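# Feed the board through the wall slot onto bearers

## Task

Guide the long board through the slot in the grey panel wall, never lifting any part of it over the wall or carrying it around either end of the wall. Rest it flat on top of the two wooden bearers on the far side, so that only those bearers support it and it touches neither the table, the wall nor any offcut. On each bearer the board must run mostly crosswise rather than lengthwise. At the end both bearers and every offcut must sit on the table top, in contact with it, and everything must stay in place with no help from the robot. The robot must not be holding any other loose item. Open the grippers and pull the arms away to finish.

## Robot and tools

Robot: two 6-joint arms, left_arm and right_arm, each with a parallel two-finger gripper. Bases in the scene frame: left_arm at (-0.036, +0.296, 0) m, quat_wxyz (+0.997, 0, 0, -0.080); right_arm at (-0.009, -0.372, 0) m, quat_wxyz (+1.000, 0, 0, -0.010). Scene frame: origin on the table top midway between the arms, +z up, +x outward over the table, +y toward left_arm. The arm names do not match image left and right.

Joint order in every row and every per-joint list: waist (joint1), shoulder (joint2), elbow (joint3), wrist pitch (joint4), wrist yaw (joint5), wrist roll (joint6). Stated ranges (rad): waist -2.618 to 3.054, shoulder 0.000 to 3.142, elbow 0.000 to 3.142, wrist pitch -1.571 to 1.571, wrist yaw -1.571 to 1.571, wrist roll -2.094 to 2.094. True ends may differ by up to 0.036 rad.

A row is one flat list of 14 numbers, each in [-1, 1], covering both arms even if one stays still: left_arm's six joint values then its opening, then right_arm's six joint values then its opening. Joint values are scaled offsets, not poses: 1.0 equals 1.202 rad for the waist, 1.258 shoulder, 1.238 elbow, 2.073 wrist pitch, 2.022 for wrist yaw and for wrist roll. The opening is absolute: +1 fully open (0.094 m between pads), -1 closed.

execute_actions(actions): a list of actions; each action is a list of up to 15 rows, one row per 1/30 s control step; if fewer than 15 rows, the last row repeats. Joint offsets in every row count from the angles at the start of that action (for a call's first action, the last angles reported). An action asking a joint more than 0.036 rad beyond its range is refused for both arms; a malformed action, or a bad first action, rejects the whole call. An empty list just returns the current state and images. Joints that reach their real end produce the line "joint sent to its limit"; its absence proves nothing.

move(target, speed, blocking): target is one 14-number row; offsets count from the Joint positions in the latest result showing them. All joints travel in sync, so grippers trace curves; duration 0.5 to 10 s. speed (rad/s, 0.01 to 2, default 0.5) caps the joint with farthest to go. Paths ignore obstacles and the other arm. Fingers get their opening at the start. Result adds a "move:" line: ending (done, off_target, moving, held, fault), limits=held or limits=none, and each arm's joint farthest from target. With blocking=false you get a reply after 0.5 s; until a result shows the end, call wait or stop before sending new rows or moves. To keep an arm pressing at the same force, send offsets from Joint positions to Joint targets.

wait(seconds): 0 to 10; arms hold last command; a running move continues and the wait ends early when it finishes. stop(): brakes a running move; needs braking room; fingers keep moving. zoom_image(camera, region): region [x0, y0, x1, y1] in pixels of that camera's latest image, at most 504 by 504. Cameras: cam_head_left, cam_head_right, cam_high, cam_low (896x504), cam_left_wrist, cam_right_wrist (504x504, fisheye). read_manual(section): returns only licence texts. finished_scene(scene): give the current scene's number; irreversible; do it only after everything is at rest.

Results: the state line gives each gripper's pinch point (end_effector_position, metres) and end_effector_quat_wxyz in the scene frame; printed positions can be off, more when reaching far. The pinch point lies between the pads about 1 cm back from the tips; fingers point along gripper +z and close along its y. Joint positions and Joint velocities list six joints per arm (rad, rad/s) plus pad gap (m). Joint targets shows what joints are currently driven toward. grip_measured is the opening on the command scale. Step readings list joint angles at some steps; HELD with an arm label marks steps partly held back. "joint command not followed" means the clearance check altered targets. A wrist camera mount near the gripper also has collision volume.

Motion limits: each step, a joint target may lead its measured angle by at most 0.202 (waist), 0.258 (shoulder), 0.238 (elbow), 0.573 (wrist pitch), 0.522 (wrist yaw and roll) rad, and targets that would move the gripper over 70 mm are scaled back; big changes take several actions, and unfinished motion must be commanded again. Arms may sag under zero offsets: in a reply's first call send offsets back to the desired angles, then zeros, topping up if short.

Gripping: command about 0.03 below grip_measured for a firm hold, less for a lighter one. Pads give about 50 to 62 N, less on thin parts. Readings may be off by about 1 mm.

Avoid: lifting the board over the wall or swinging it past the wall ends, knocking bearers or offcuts over or off the table, dropping or slamming anything, hard presses, and arm-to-arm contact. Loose objects may get small random nudges. The simulation keeps running while you compose replies; the robot holds its last command. Holding loads heats motors: MOTOR HOT from 75 °C, a 10 s arm stop at 90 °C, and at 100 °C the arm goes limp and falls (OVER-TEMPERATURE FAULT). When done, open both grippers and move the arms clear.

Each tool is called after "Emit:" as name(argument=value, ...) on one line, values as JSON.

## Session

I'll start by looking at the current state of the scene.

Emit:
execute_actions(actions=[])

Scene clock: 0.00 s.
left_arm: end_effector_position=(+0.3379, +0.2969, +0.3569) grip_measured=+1.000 end_effector_quat_wxyz=(+0.219, +0.416, +0.644, +0.603) | right_arm: end_effector_position=(+0.5263, -0.1497, +0.2995) grip_measured=+1.000 end_effector_quat_wxyz=(+0.719, -0.550, +0.410, +0.110)
Joint names: [waist, shoulder, elbow, wrist pitch, wrist yaw, wrist roll]
Joint positions: left_arm=[-0.265  1.271  1.199 -0.287 -1.046  1.482  0.094] | right_arm=[ 0.162  2.058  1.539  0.617 -0.939 -0.699  0.094]
Joint velocities: left_arm=[ 0.002  0.017 -0.002 -0.007 -0.022  0.007  0.   ] | right_arm=[-0.022 -0.007 -0.007 -0.051 -0.095 -0.066  0.   ]
Motor temperatures (°C, as the motors report them): left_arm=[16 15 14 17 15 14] | right_arm=[17 17 13 15 14 16]
Joint targets: left_arm=[-0.265 1.264 1.208 -0.288 -1.049 1.475] | right_arm=[0.162 2.051 1.546 0.610 -0.937 -0.694]

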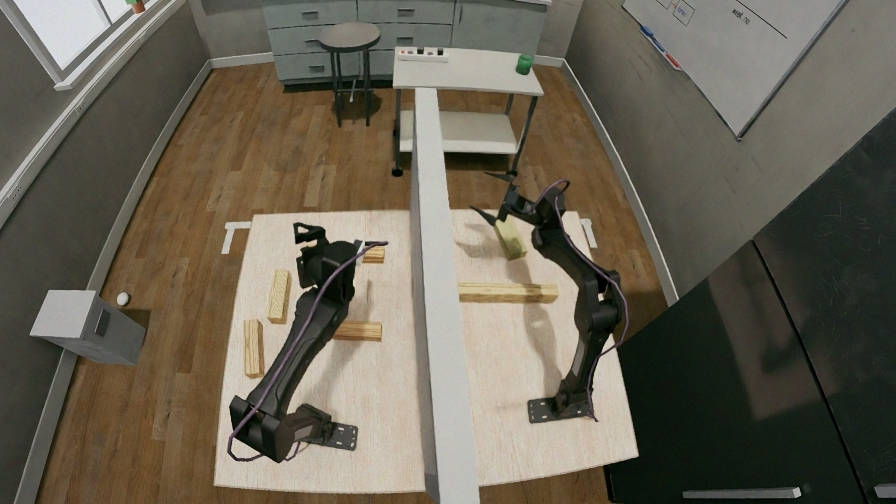

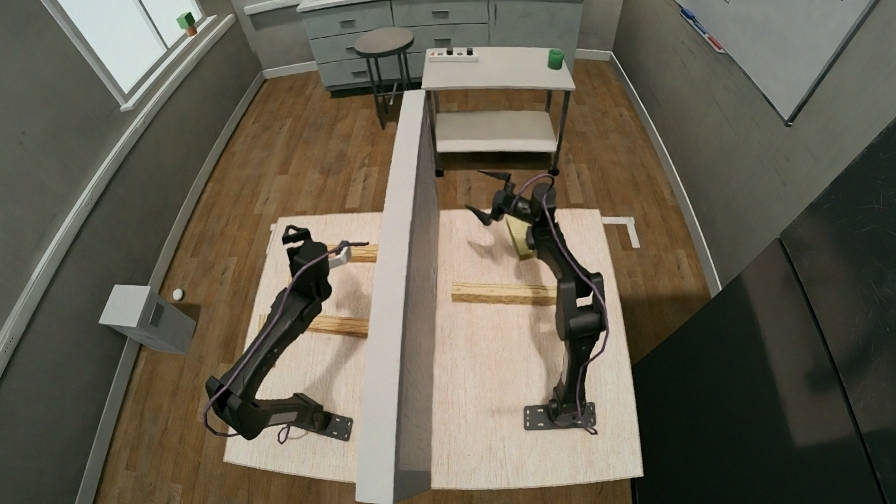

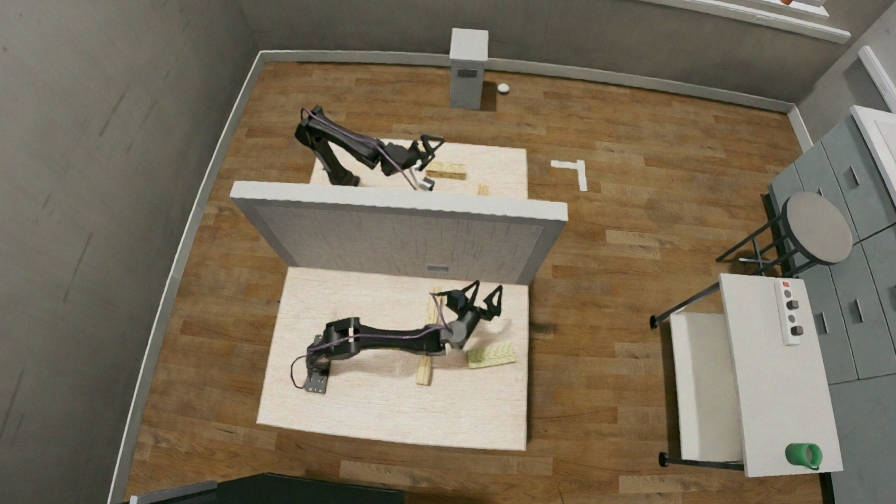

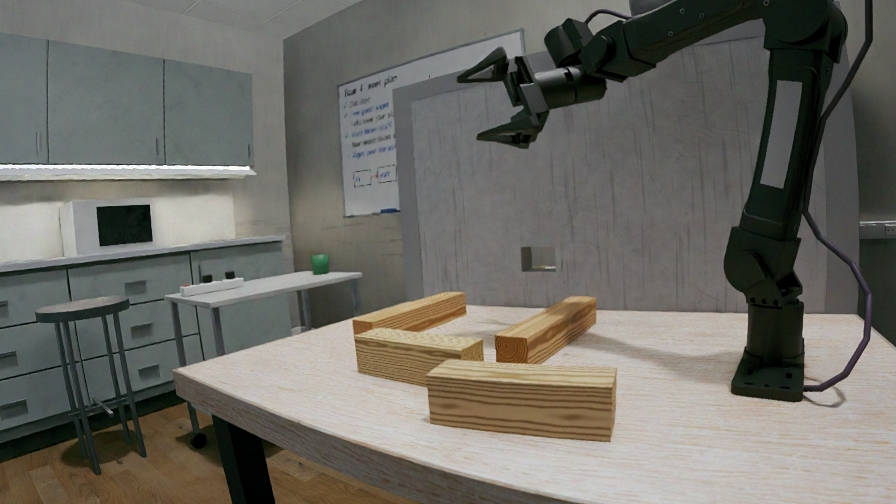

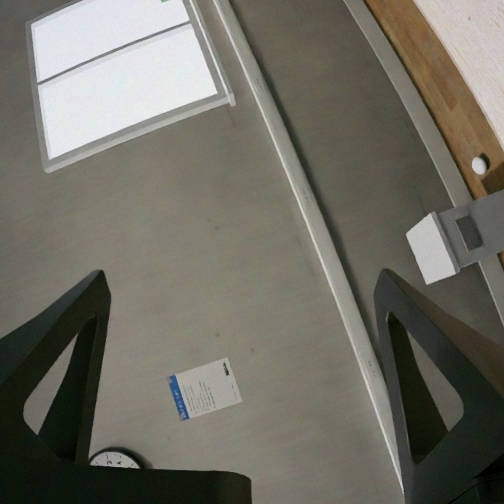

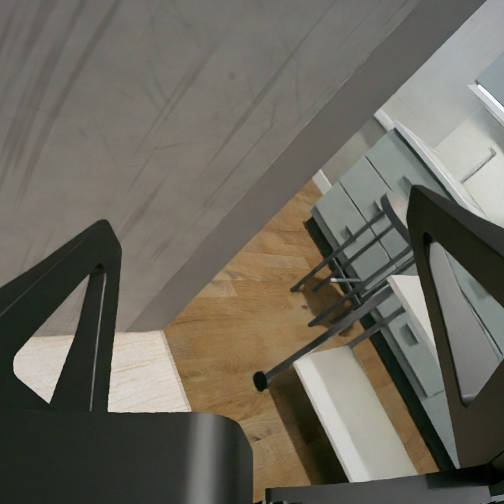

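Emit:
zoom_image(camera="cam_head_left", region=[200, 190, 660, 500])

Emit:
zoom_image(camera="cam_high", region=[220, 90, 600, 460])

Emit:
zoom_image(camera="cam_low", region=[330, 200, 700, 450])

Region (200, 190, 660, 500) of cam_head_left's 896x504 image, scaled by 1.096, with more detail than that image has; it fills the top 340 rows of this view, and the rest is white.

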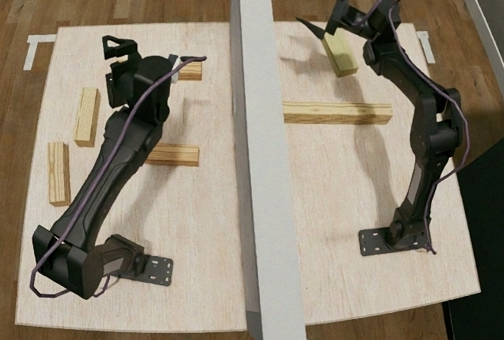

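Region (220, 90, 600, 460) of cam_high's 896x504 image, scaled by 1.326, with more detail than that image has; it fills the top 491 rows of this view, and the rest is white.

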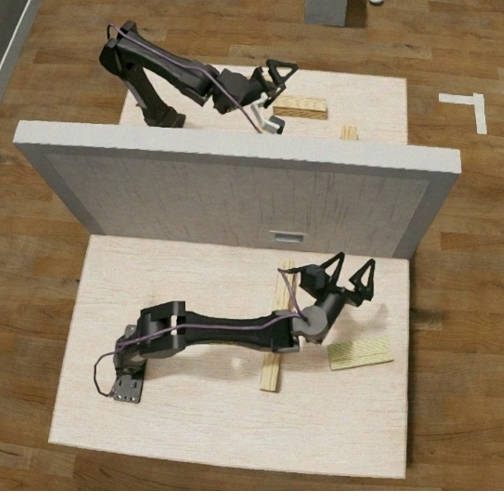

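Region (330, 200, 700, 450) of cam_low's 896x504 image, scaled by 1.362, with more detail than that image has; it fills the top 341 rows of this view, and the rest is white.

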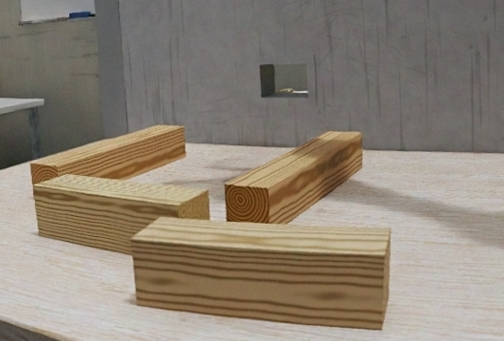

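Emit:
zoom_image(camera="cam_head_left", region=[440, 200, 600, 320])

Emit:
zoom_image(camera="cam_high", region=[380, 250, 540, 400])

Emit:
zoom_image(camera="cam_low", region=[490, 220, 590, 300])

Region (440, 200, 600, 320) of cam_head_left's 896x504 image, scaled by 3.150, with more detail than that image has; it fills the top 378 rows of this view, and the rest is white.

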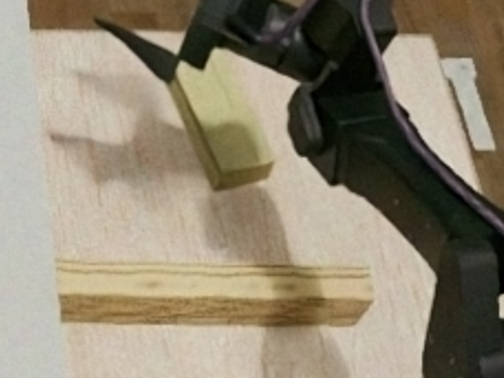

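Region (380, 250, 540, 400) of cam_high's 896x504 image, scaled by 3.150, with more detail than that image has; it fills the top 472 rows of this view, and the rest is white.

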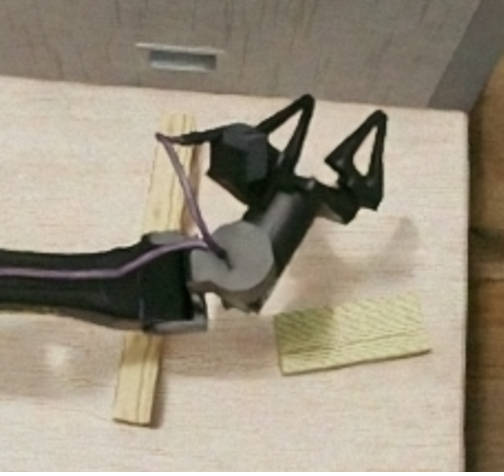

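Region (490, 220, 590, 300) of cam_low's 896x504 image, scaled by 5.040, with more detail than that image has; it fills the top 403 rows of this view, and the rest is white.

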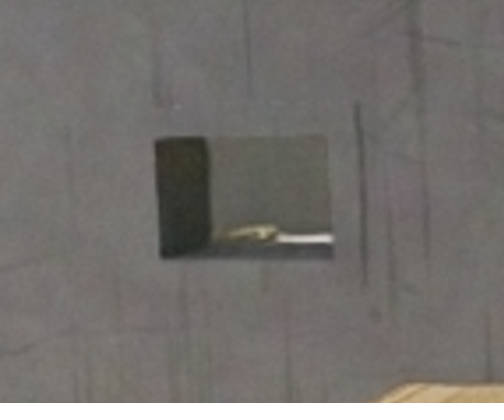

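Emit:
zoom_image(camera="cam_head_left", region=[240, 380, 400, 500])

Emit:
zoom_image(camera="cam_head_left", region=[490, 350, 650, 470])

Emit:
zoom_image(camera="cam_head_left", region=[230, 200, 430, 390])

Region (240, 380, 400, 500) of cam_head_left's 896x504 image, scaled by 3.150, with more detail than that image has; it fills the top 378 rows of this view, and the rest is white.

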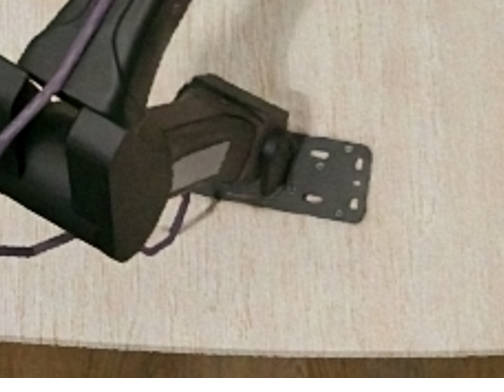

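Region (490, 350, 650, 470) of cam_head_left's 896x504 image, scaled by 3.150, with more detail than that image has; it fills the top 378 rows of this view, and the rest is white.

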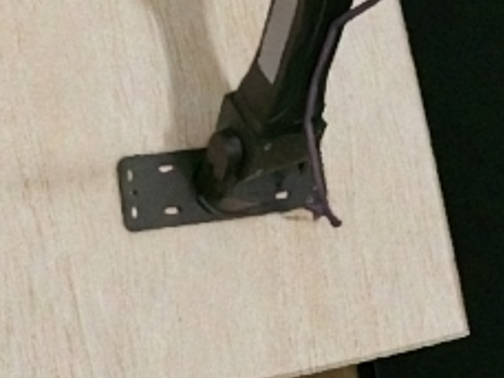

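Region (230, 200, 430, 390) of cam_head_left's 896x504 image, scaled by 2.520, with more detail than that image has; it fills the top 479 rows of this view, and the rest is white.

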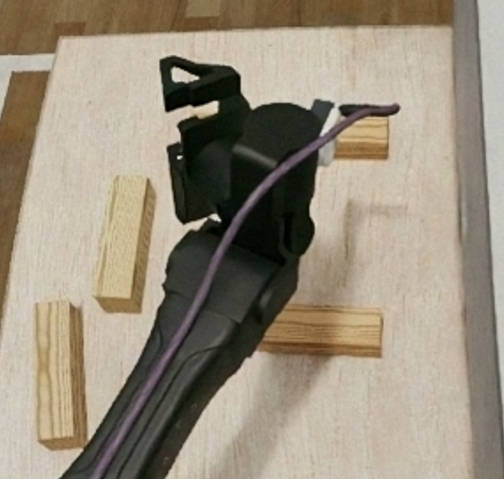

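Emit:
move(target=[0.0058, 0.659, 0.6712, -0.561, 0.5173, -0.95, 1, 0.0479, -0.1077, 0.1221, -0.9433, 0.4644, -0.3002, 1], speed=1.2)

Scene clock: 21.40 s.
left_arm: end_effector_position=(+0.3383, +0.1286, +0.1348) grip_measured=+1.000 end_effector_quat_wxyz=(+0.017, -0.004, +1.000, -0.004) | right_arm: end_effector_position=(+0.3422, -0.3038, +0.1038) grip_measured=+1.000 end_effector_quat_wxyz=(+0.019, +0.677, -0.735, -0.012)
Joint names: [waist, shoulder, elbow, wrist pitch, wrist yaw, wrist roll]
Joint positions: left_arm=[-0.265  2.095  1.998 -1.44  -0.006 -0.433  0.094] | right_arm=[ 0.21   1.946  1.657 -1.326 -0.    -1.3    0.094]
Joint velocities: left_arm=[ 0.007 -0.007 -0.007  0.007  0.007  0.066  0.   ] | right_arm=[-0.012 -0.012 -0.002  0.007 -0.051 -0.022  0.   ]
Motor temperatures (°C, as the motors report them): left_arm=[16 16 16 18 15 14] | right_arm=[17 22 16 18 14 16]
Joint targets: left_arm=[-0.258 2.100 2.030 -1.450 0.000 -0.439] | right_arm=[0.219 1.923 1.690 -1.338 0.000 -1.306]
move: off_target (left_arm, right_arm); limits=none; left_arm: farthest joint: the elbow, 0.032 radians from its target (0.831 radians at the start); right_arm: farthest joint: the elbow, 0.033 radians from its target (0.151 radians at the start)

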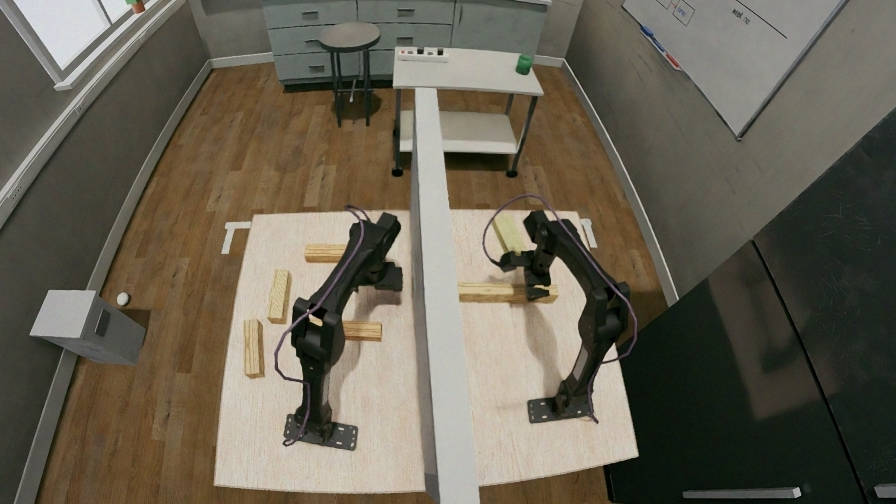

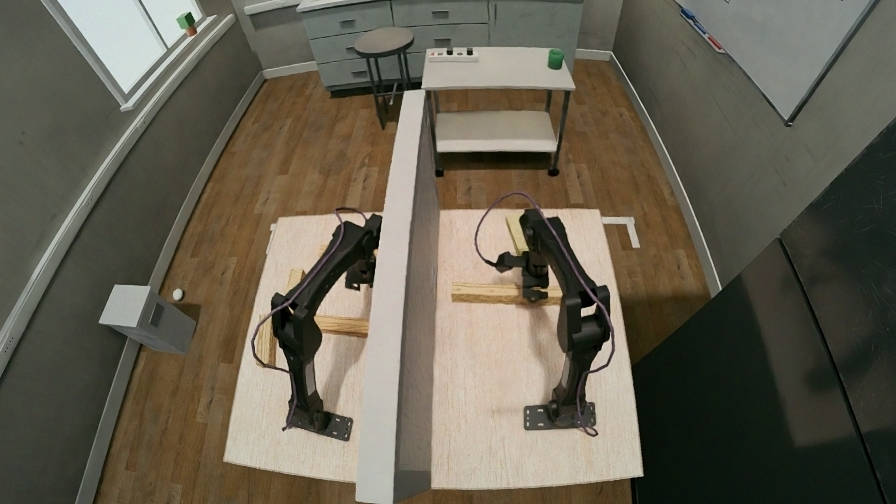

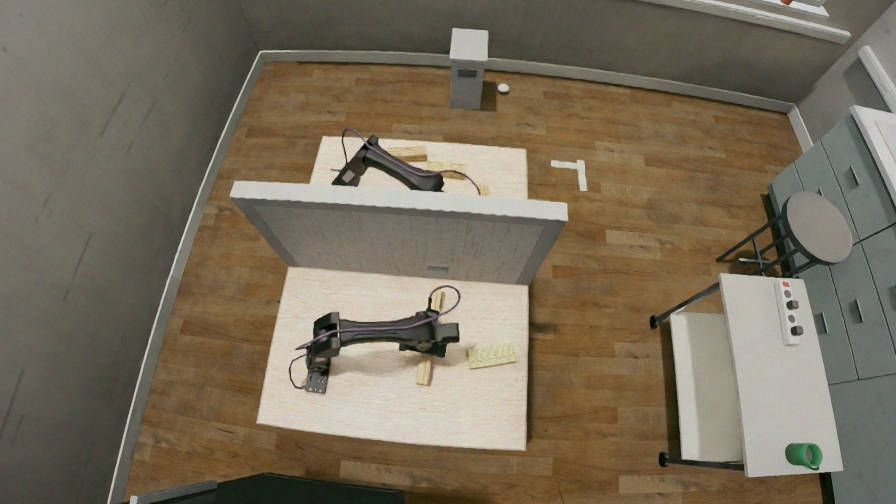

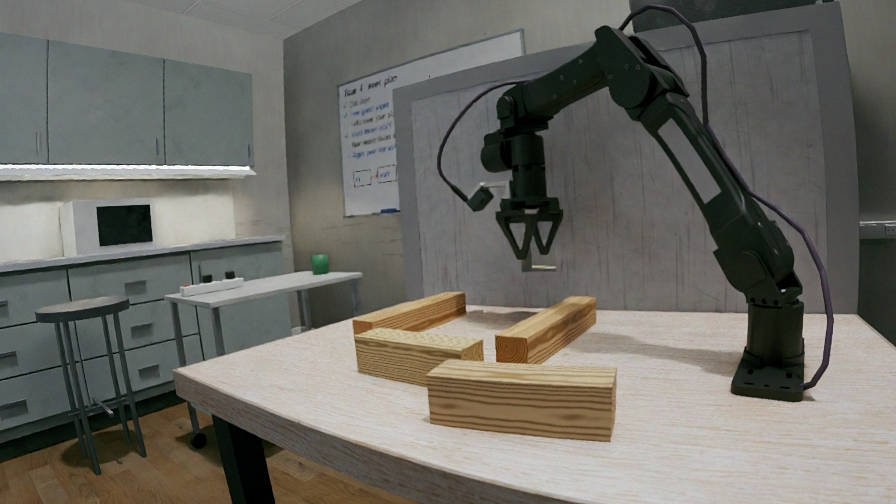

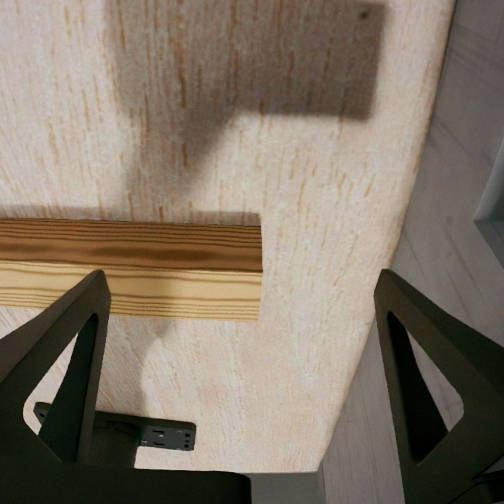

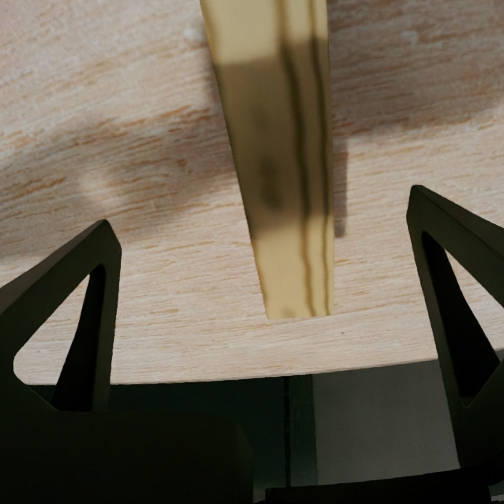

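Emit:
move(target=[0.0058, 0.004, 0.0258, -0.0048, 0.003, -0.7695, 1, 0.0092, 0.0159, -0.1313, 0.1305, 0, -0.005, 1], speed=1.0)

Scene clock: 24.77 s.
left_arm: end_effector_position=(+0.3379, +0.1279, +0.1348) grip_measured=+1.000 end_effector_quat_wxyz=(-0.007, +0.702, -0.712, +0.015) | right_arm: end_effector_position=(+0.3663, -0.2993, +0.0644) grip_measured=+1.000 end_effector_quat_wxyz=(-0.027, +0.679, -0.734, +0.017)
Joint names: [waist, shoulder, elbow, wrist pitch, wrist yaw, wrist roll]
Joint positions: left_arm=[-0.265  2.095  1.998 -1.44  -0.002 -1.983  0.094] | right_arm=[ 0.21   1.957  1.513 -1.063  0.    -1.305  0.094]
Joint velocities: left_arm=[-0.012 -0.012 -0.012  0.007  0.066  0.022  0.   ] | right_arm=[-0.007 -0.002 -0.002 -0.051  0.037 -0.066  0.   ]
Motor temperatures (°C, as the motors report them): left_arm=[16 17 16 18 15 14] | right_arm=[17 22 16 18 14 16]
Joint targets: left_arm=[-0.258 2.100 2.030 -1.450 0.000 -1.989] | right_arm=[0.221 1.966 1.495 -1.055 -0.000 -1.310]
move: off_target (left_arm); limits=none; left_arm: farthest joint: the elbow, 0.032 radians from its target (0.032 radians at the start); right_arm: farthest joint: the elbow, 0.019 radians from its target (0.163 radians at the start)

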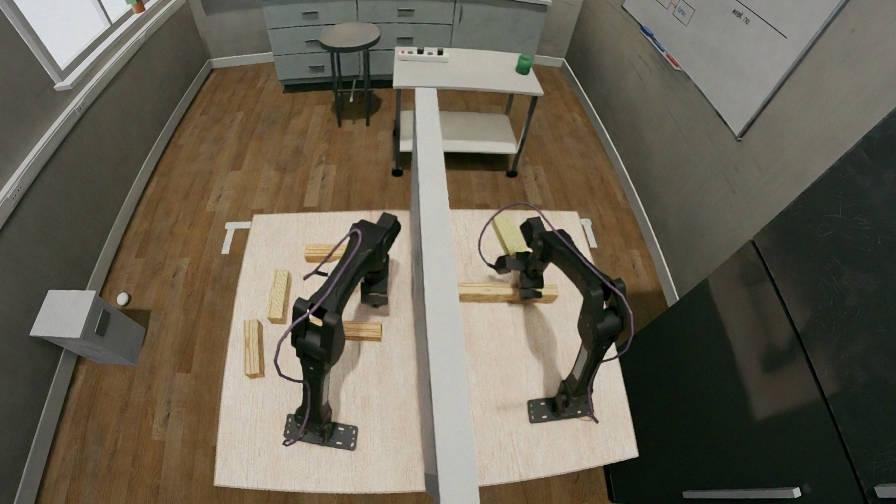

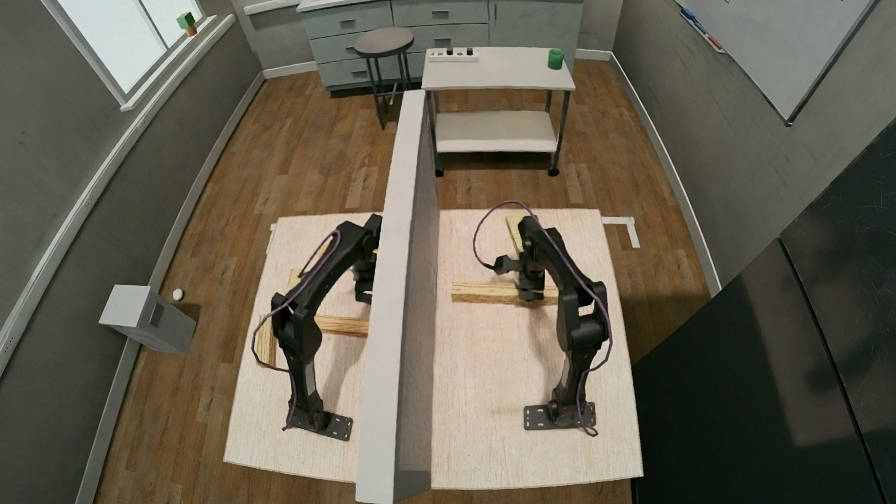

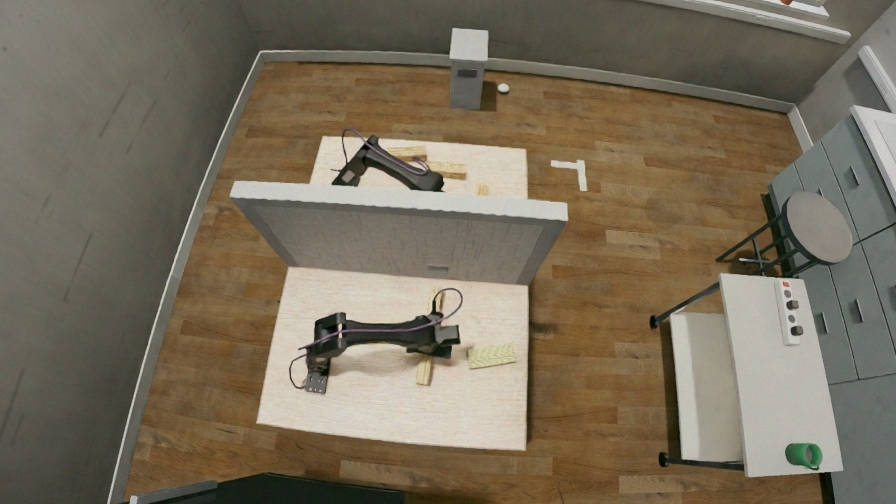

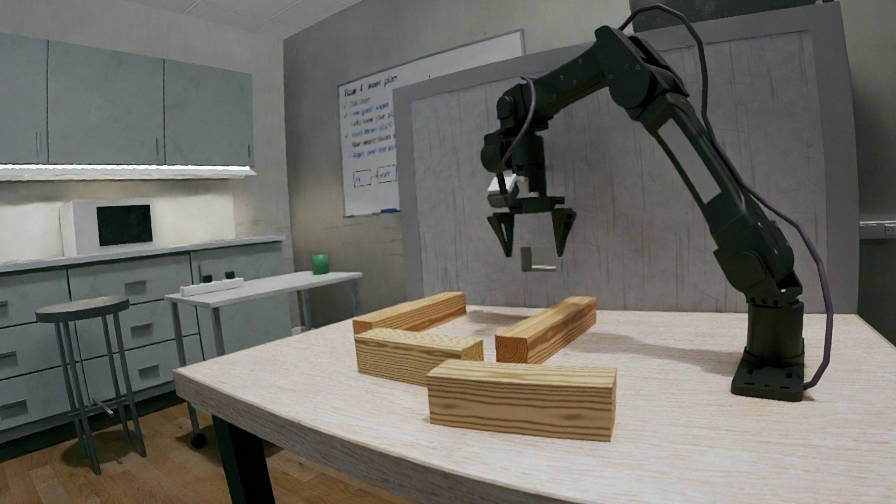

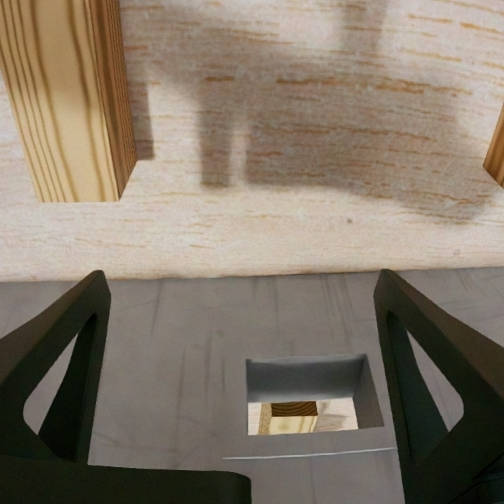

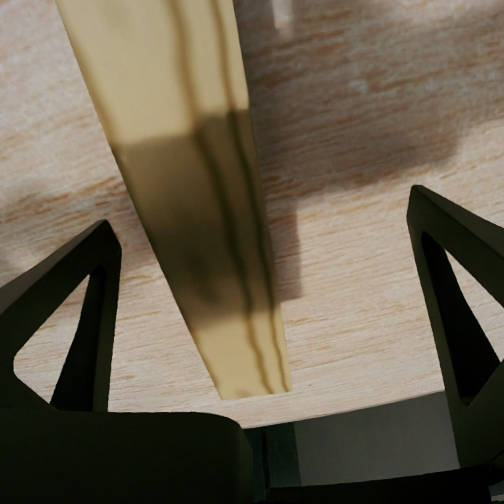

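Emit:
move(target=[0.0058, 0.004, 0.0258, -0.0048, 0.001, -0.003, 1, 0.0141, 0.0326, -0.0569, 0.0133, 0, -0.0025, 1], speed=0.4)

Scene clock: 27.23 s.
left_arm: end_effector_position=(+0.3379, +0.1279, +0.1348) grip_measured=+1.000 end_effector_quat_wxyz=(-0.007, +0.703, -0.711, +0.015) | right_arm: end_effector_position=(+0.3506, -0.2992, +0.0368) grip_measured=+1.000 end_effector_quat_wxyz=(+0.005, +0.682, -0.731, -0.003)
Joint names: [waist, shoulder, elbow, wrist pitch, wrist yaw, wrist roll]
Joint positions: left_arm=[-0.265  2.095  1.998 -1.44  -0.002 -1.984  0.094] | right_arm=[ 0.218  1.995  1.457 -1.044  0.001 -1.305  0.094]
Joint velocities: left_arm=[-0.017 -0.027 -0.007 -0.037 -0.037 -0.007  0.   ] | right_arm=[ 0.002  0.002  0.022  0.066 -0.037 -0.022  0.   ]
Motor temperatures (°C, as the motors report them): left_arm=[16 17 17 18 15 14] | right_arm=[17 22 15 17 14 16]
Joint targets: left_arm=[-0.258 2.100 2.030 -1.450 0.000 -1.989] | right_arm=[0.227 1.998 1.443 -1.036 0.001 -1.310]
move: off_target (left_arm); limits=none; left_arm: farthest joint: the elbow, 0.032 radians from its target (0.032 radians at the start); right_arm: farthest joint: the elbow, 0.014 radians from its target (0.071 radians at the start)

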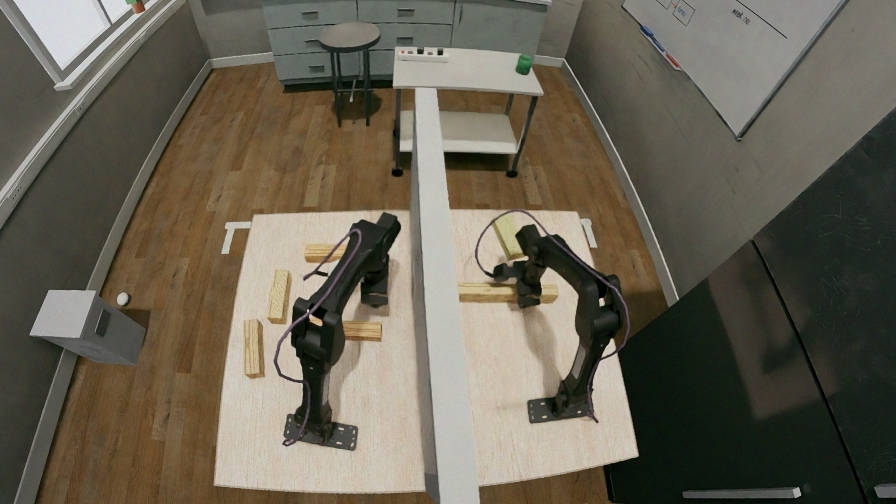

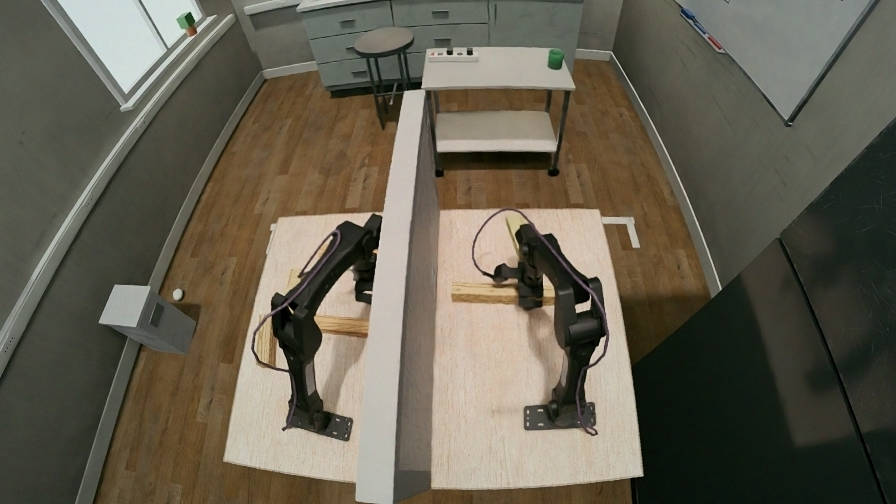

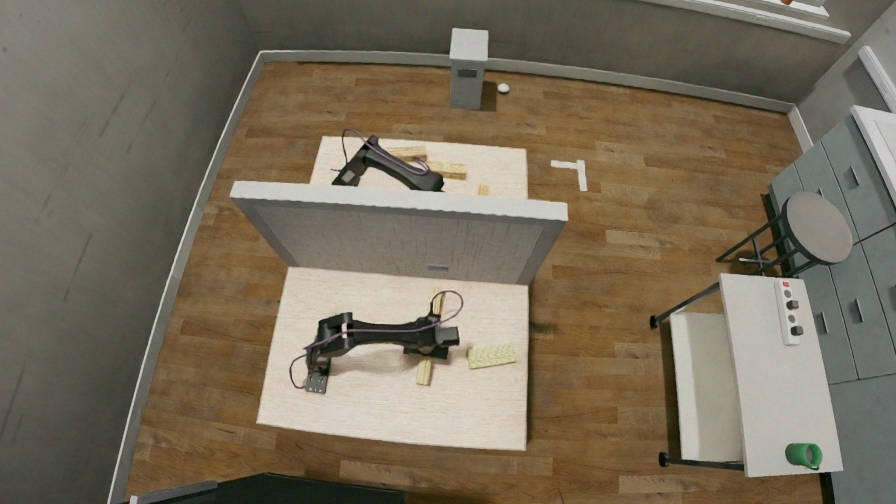

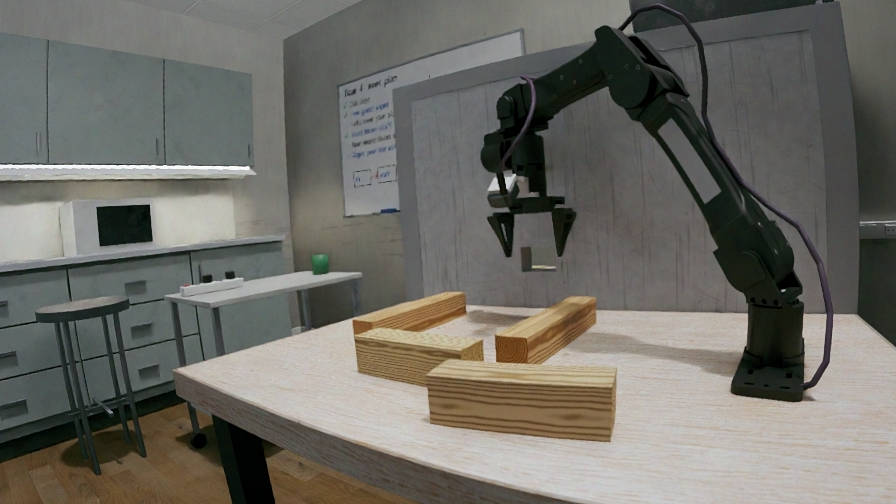

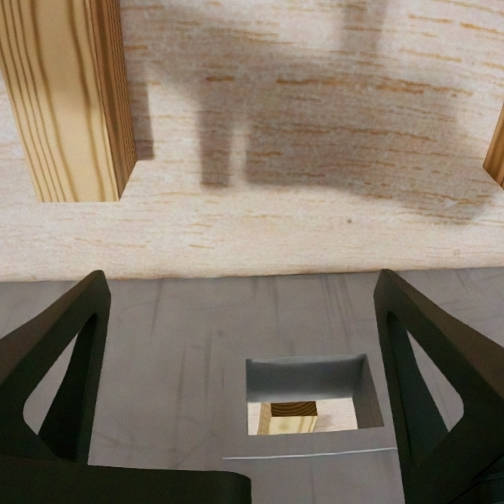

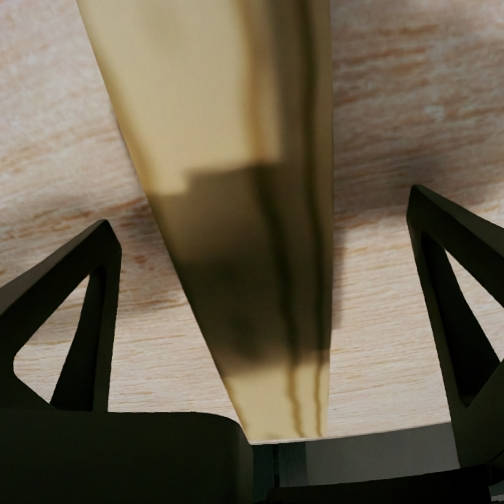

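Emit:
move(target=[0.0058, 0.004, 0.0258, -0.0048, 0.001, -0.0025, 1, 0.0075, 0.0024, -0.0113, 0.0039, 0, -0.0025, -0.45], speed=0.4)

Scene clock: 28.13 s.
left_arm: end_effector_position=(+0.3379, +0.1279, +0.1348) grip_measured=+1.000 end_effector_quat_wxyz=(-0.007, +0.703, -0.711, +0.015) | right_arm: end_effector_position=(+0.3510, -0.2993, +0.0368) grip_measured=-0.212 end_effector_quat_wxyz=(+0.005, +0.682, -0.731, -0.002)
Joint names: [waist, shoulder, elbow, wrist pitch, wrist yaw, wrist roll]
Joint positions: left_arm=[-0.265  2.095  1.998 -1.44  -0.002 -1.985  0.094] | right_arm=[ 0.218  1.995  1.457 -1.043  0.002 -1.305  0.037]
Joint velocities: left_arm=[-0.007  0.017  0.007 -0.051 -0.022  0.022  0.   ] | right_arm=[-0.002 -0.012 -0.012 -0.022  0.081  0.022  0.001]
Motor temperatures (°C, as the motors report them): left_arm=[16 17 17 18 15 14] | right_arm=[17 22 15 17 14 16]
Joint targets: left_arm=[-0.258 2.100 2.030 -1.450 0.000 -1.990] | right_arm=[0.227 1.998 1.443 -1.036 0.001 -1.310]
move: off_target (left_arm); limits=none; left_arm: farthest joint: the elbow, 0.032 radians from its target (0.032 radians at the start); right_arm: farthest joint: the elbow, 0.014 radians from its target (0.014 radians at the start)

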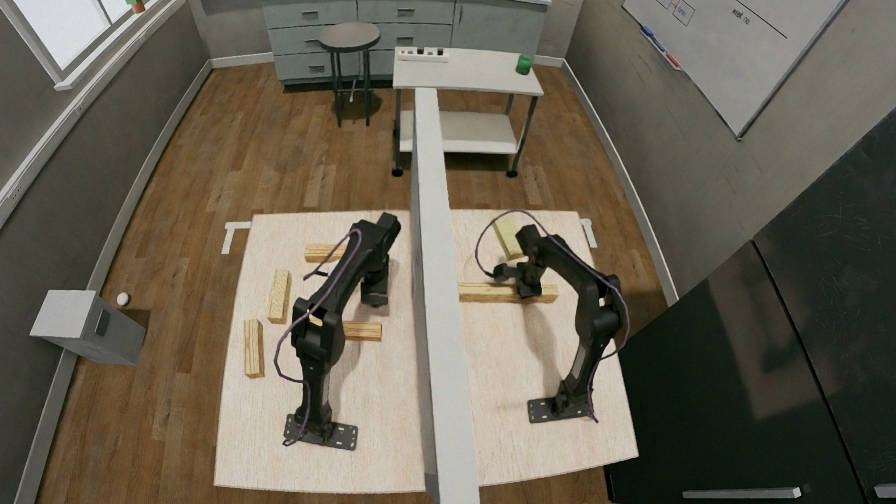

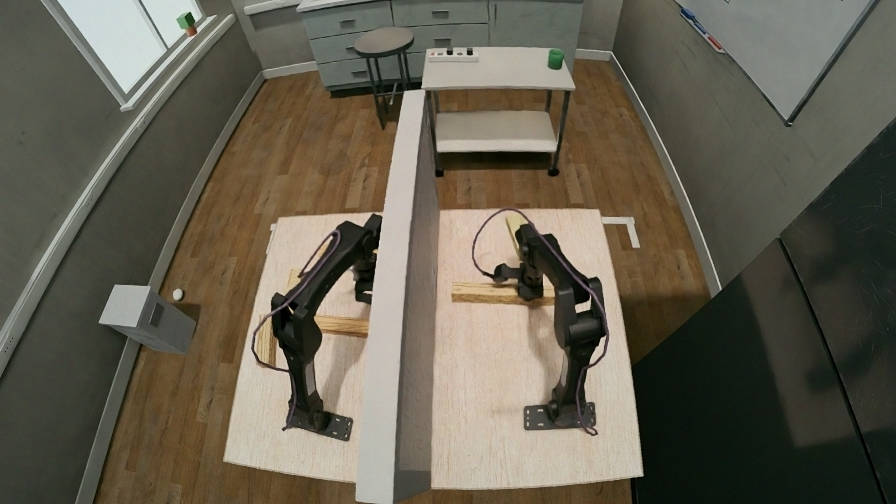

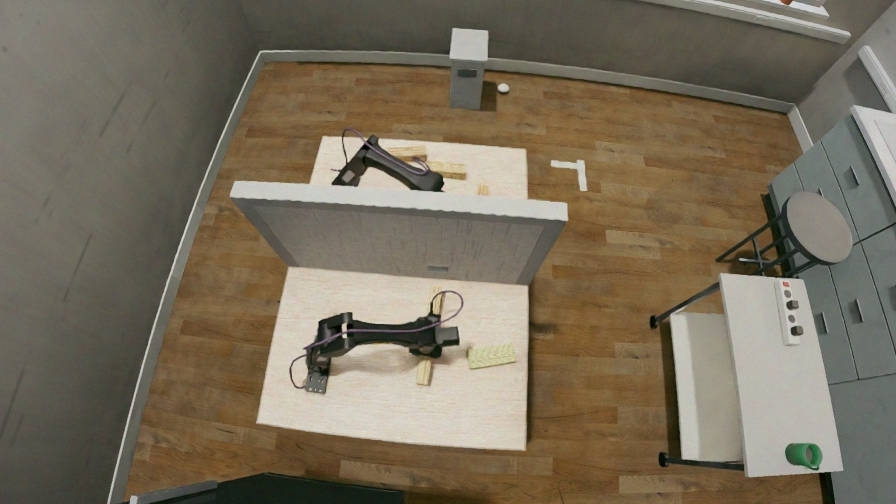

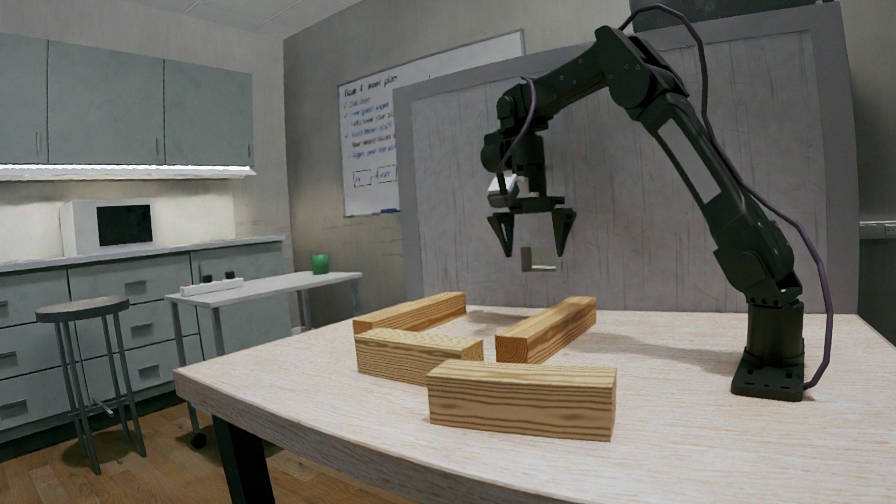

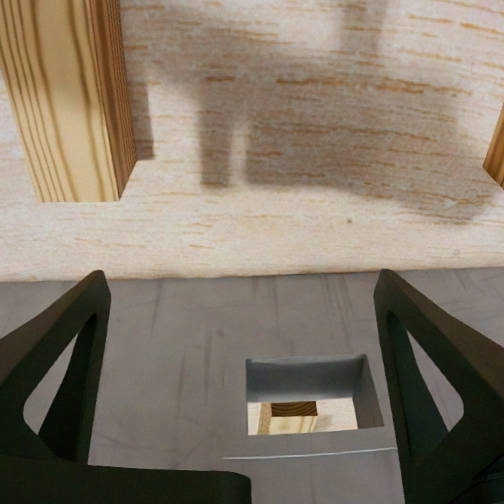

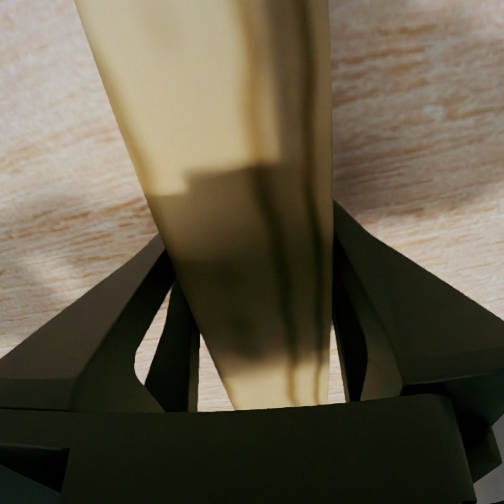

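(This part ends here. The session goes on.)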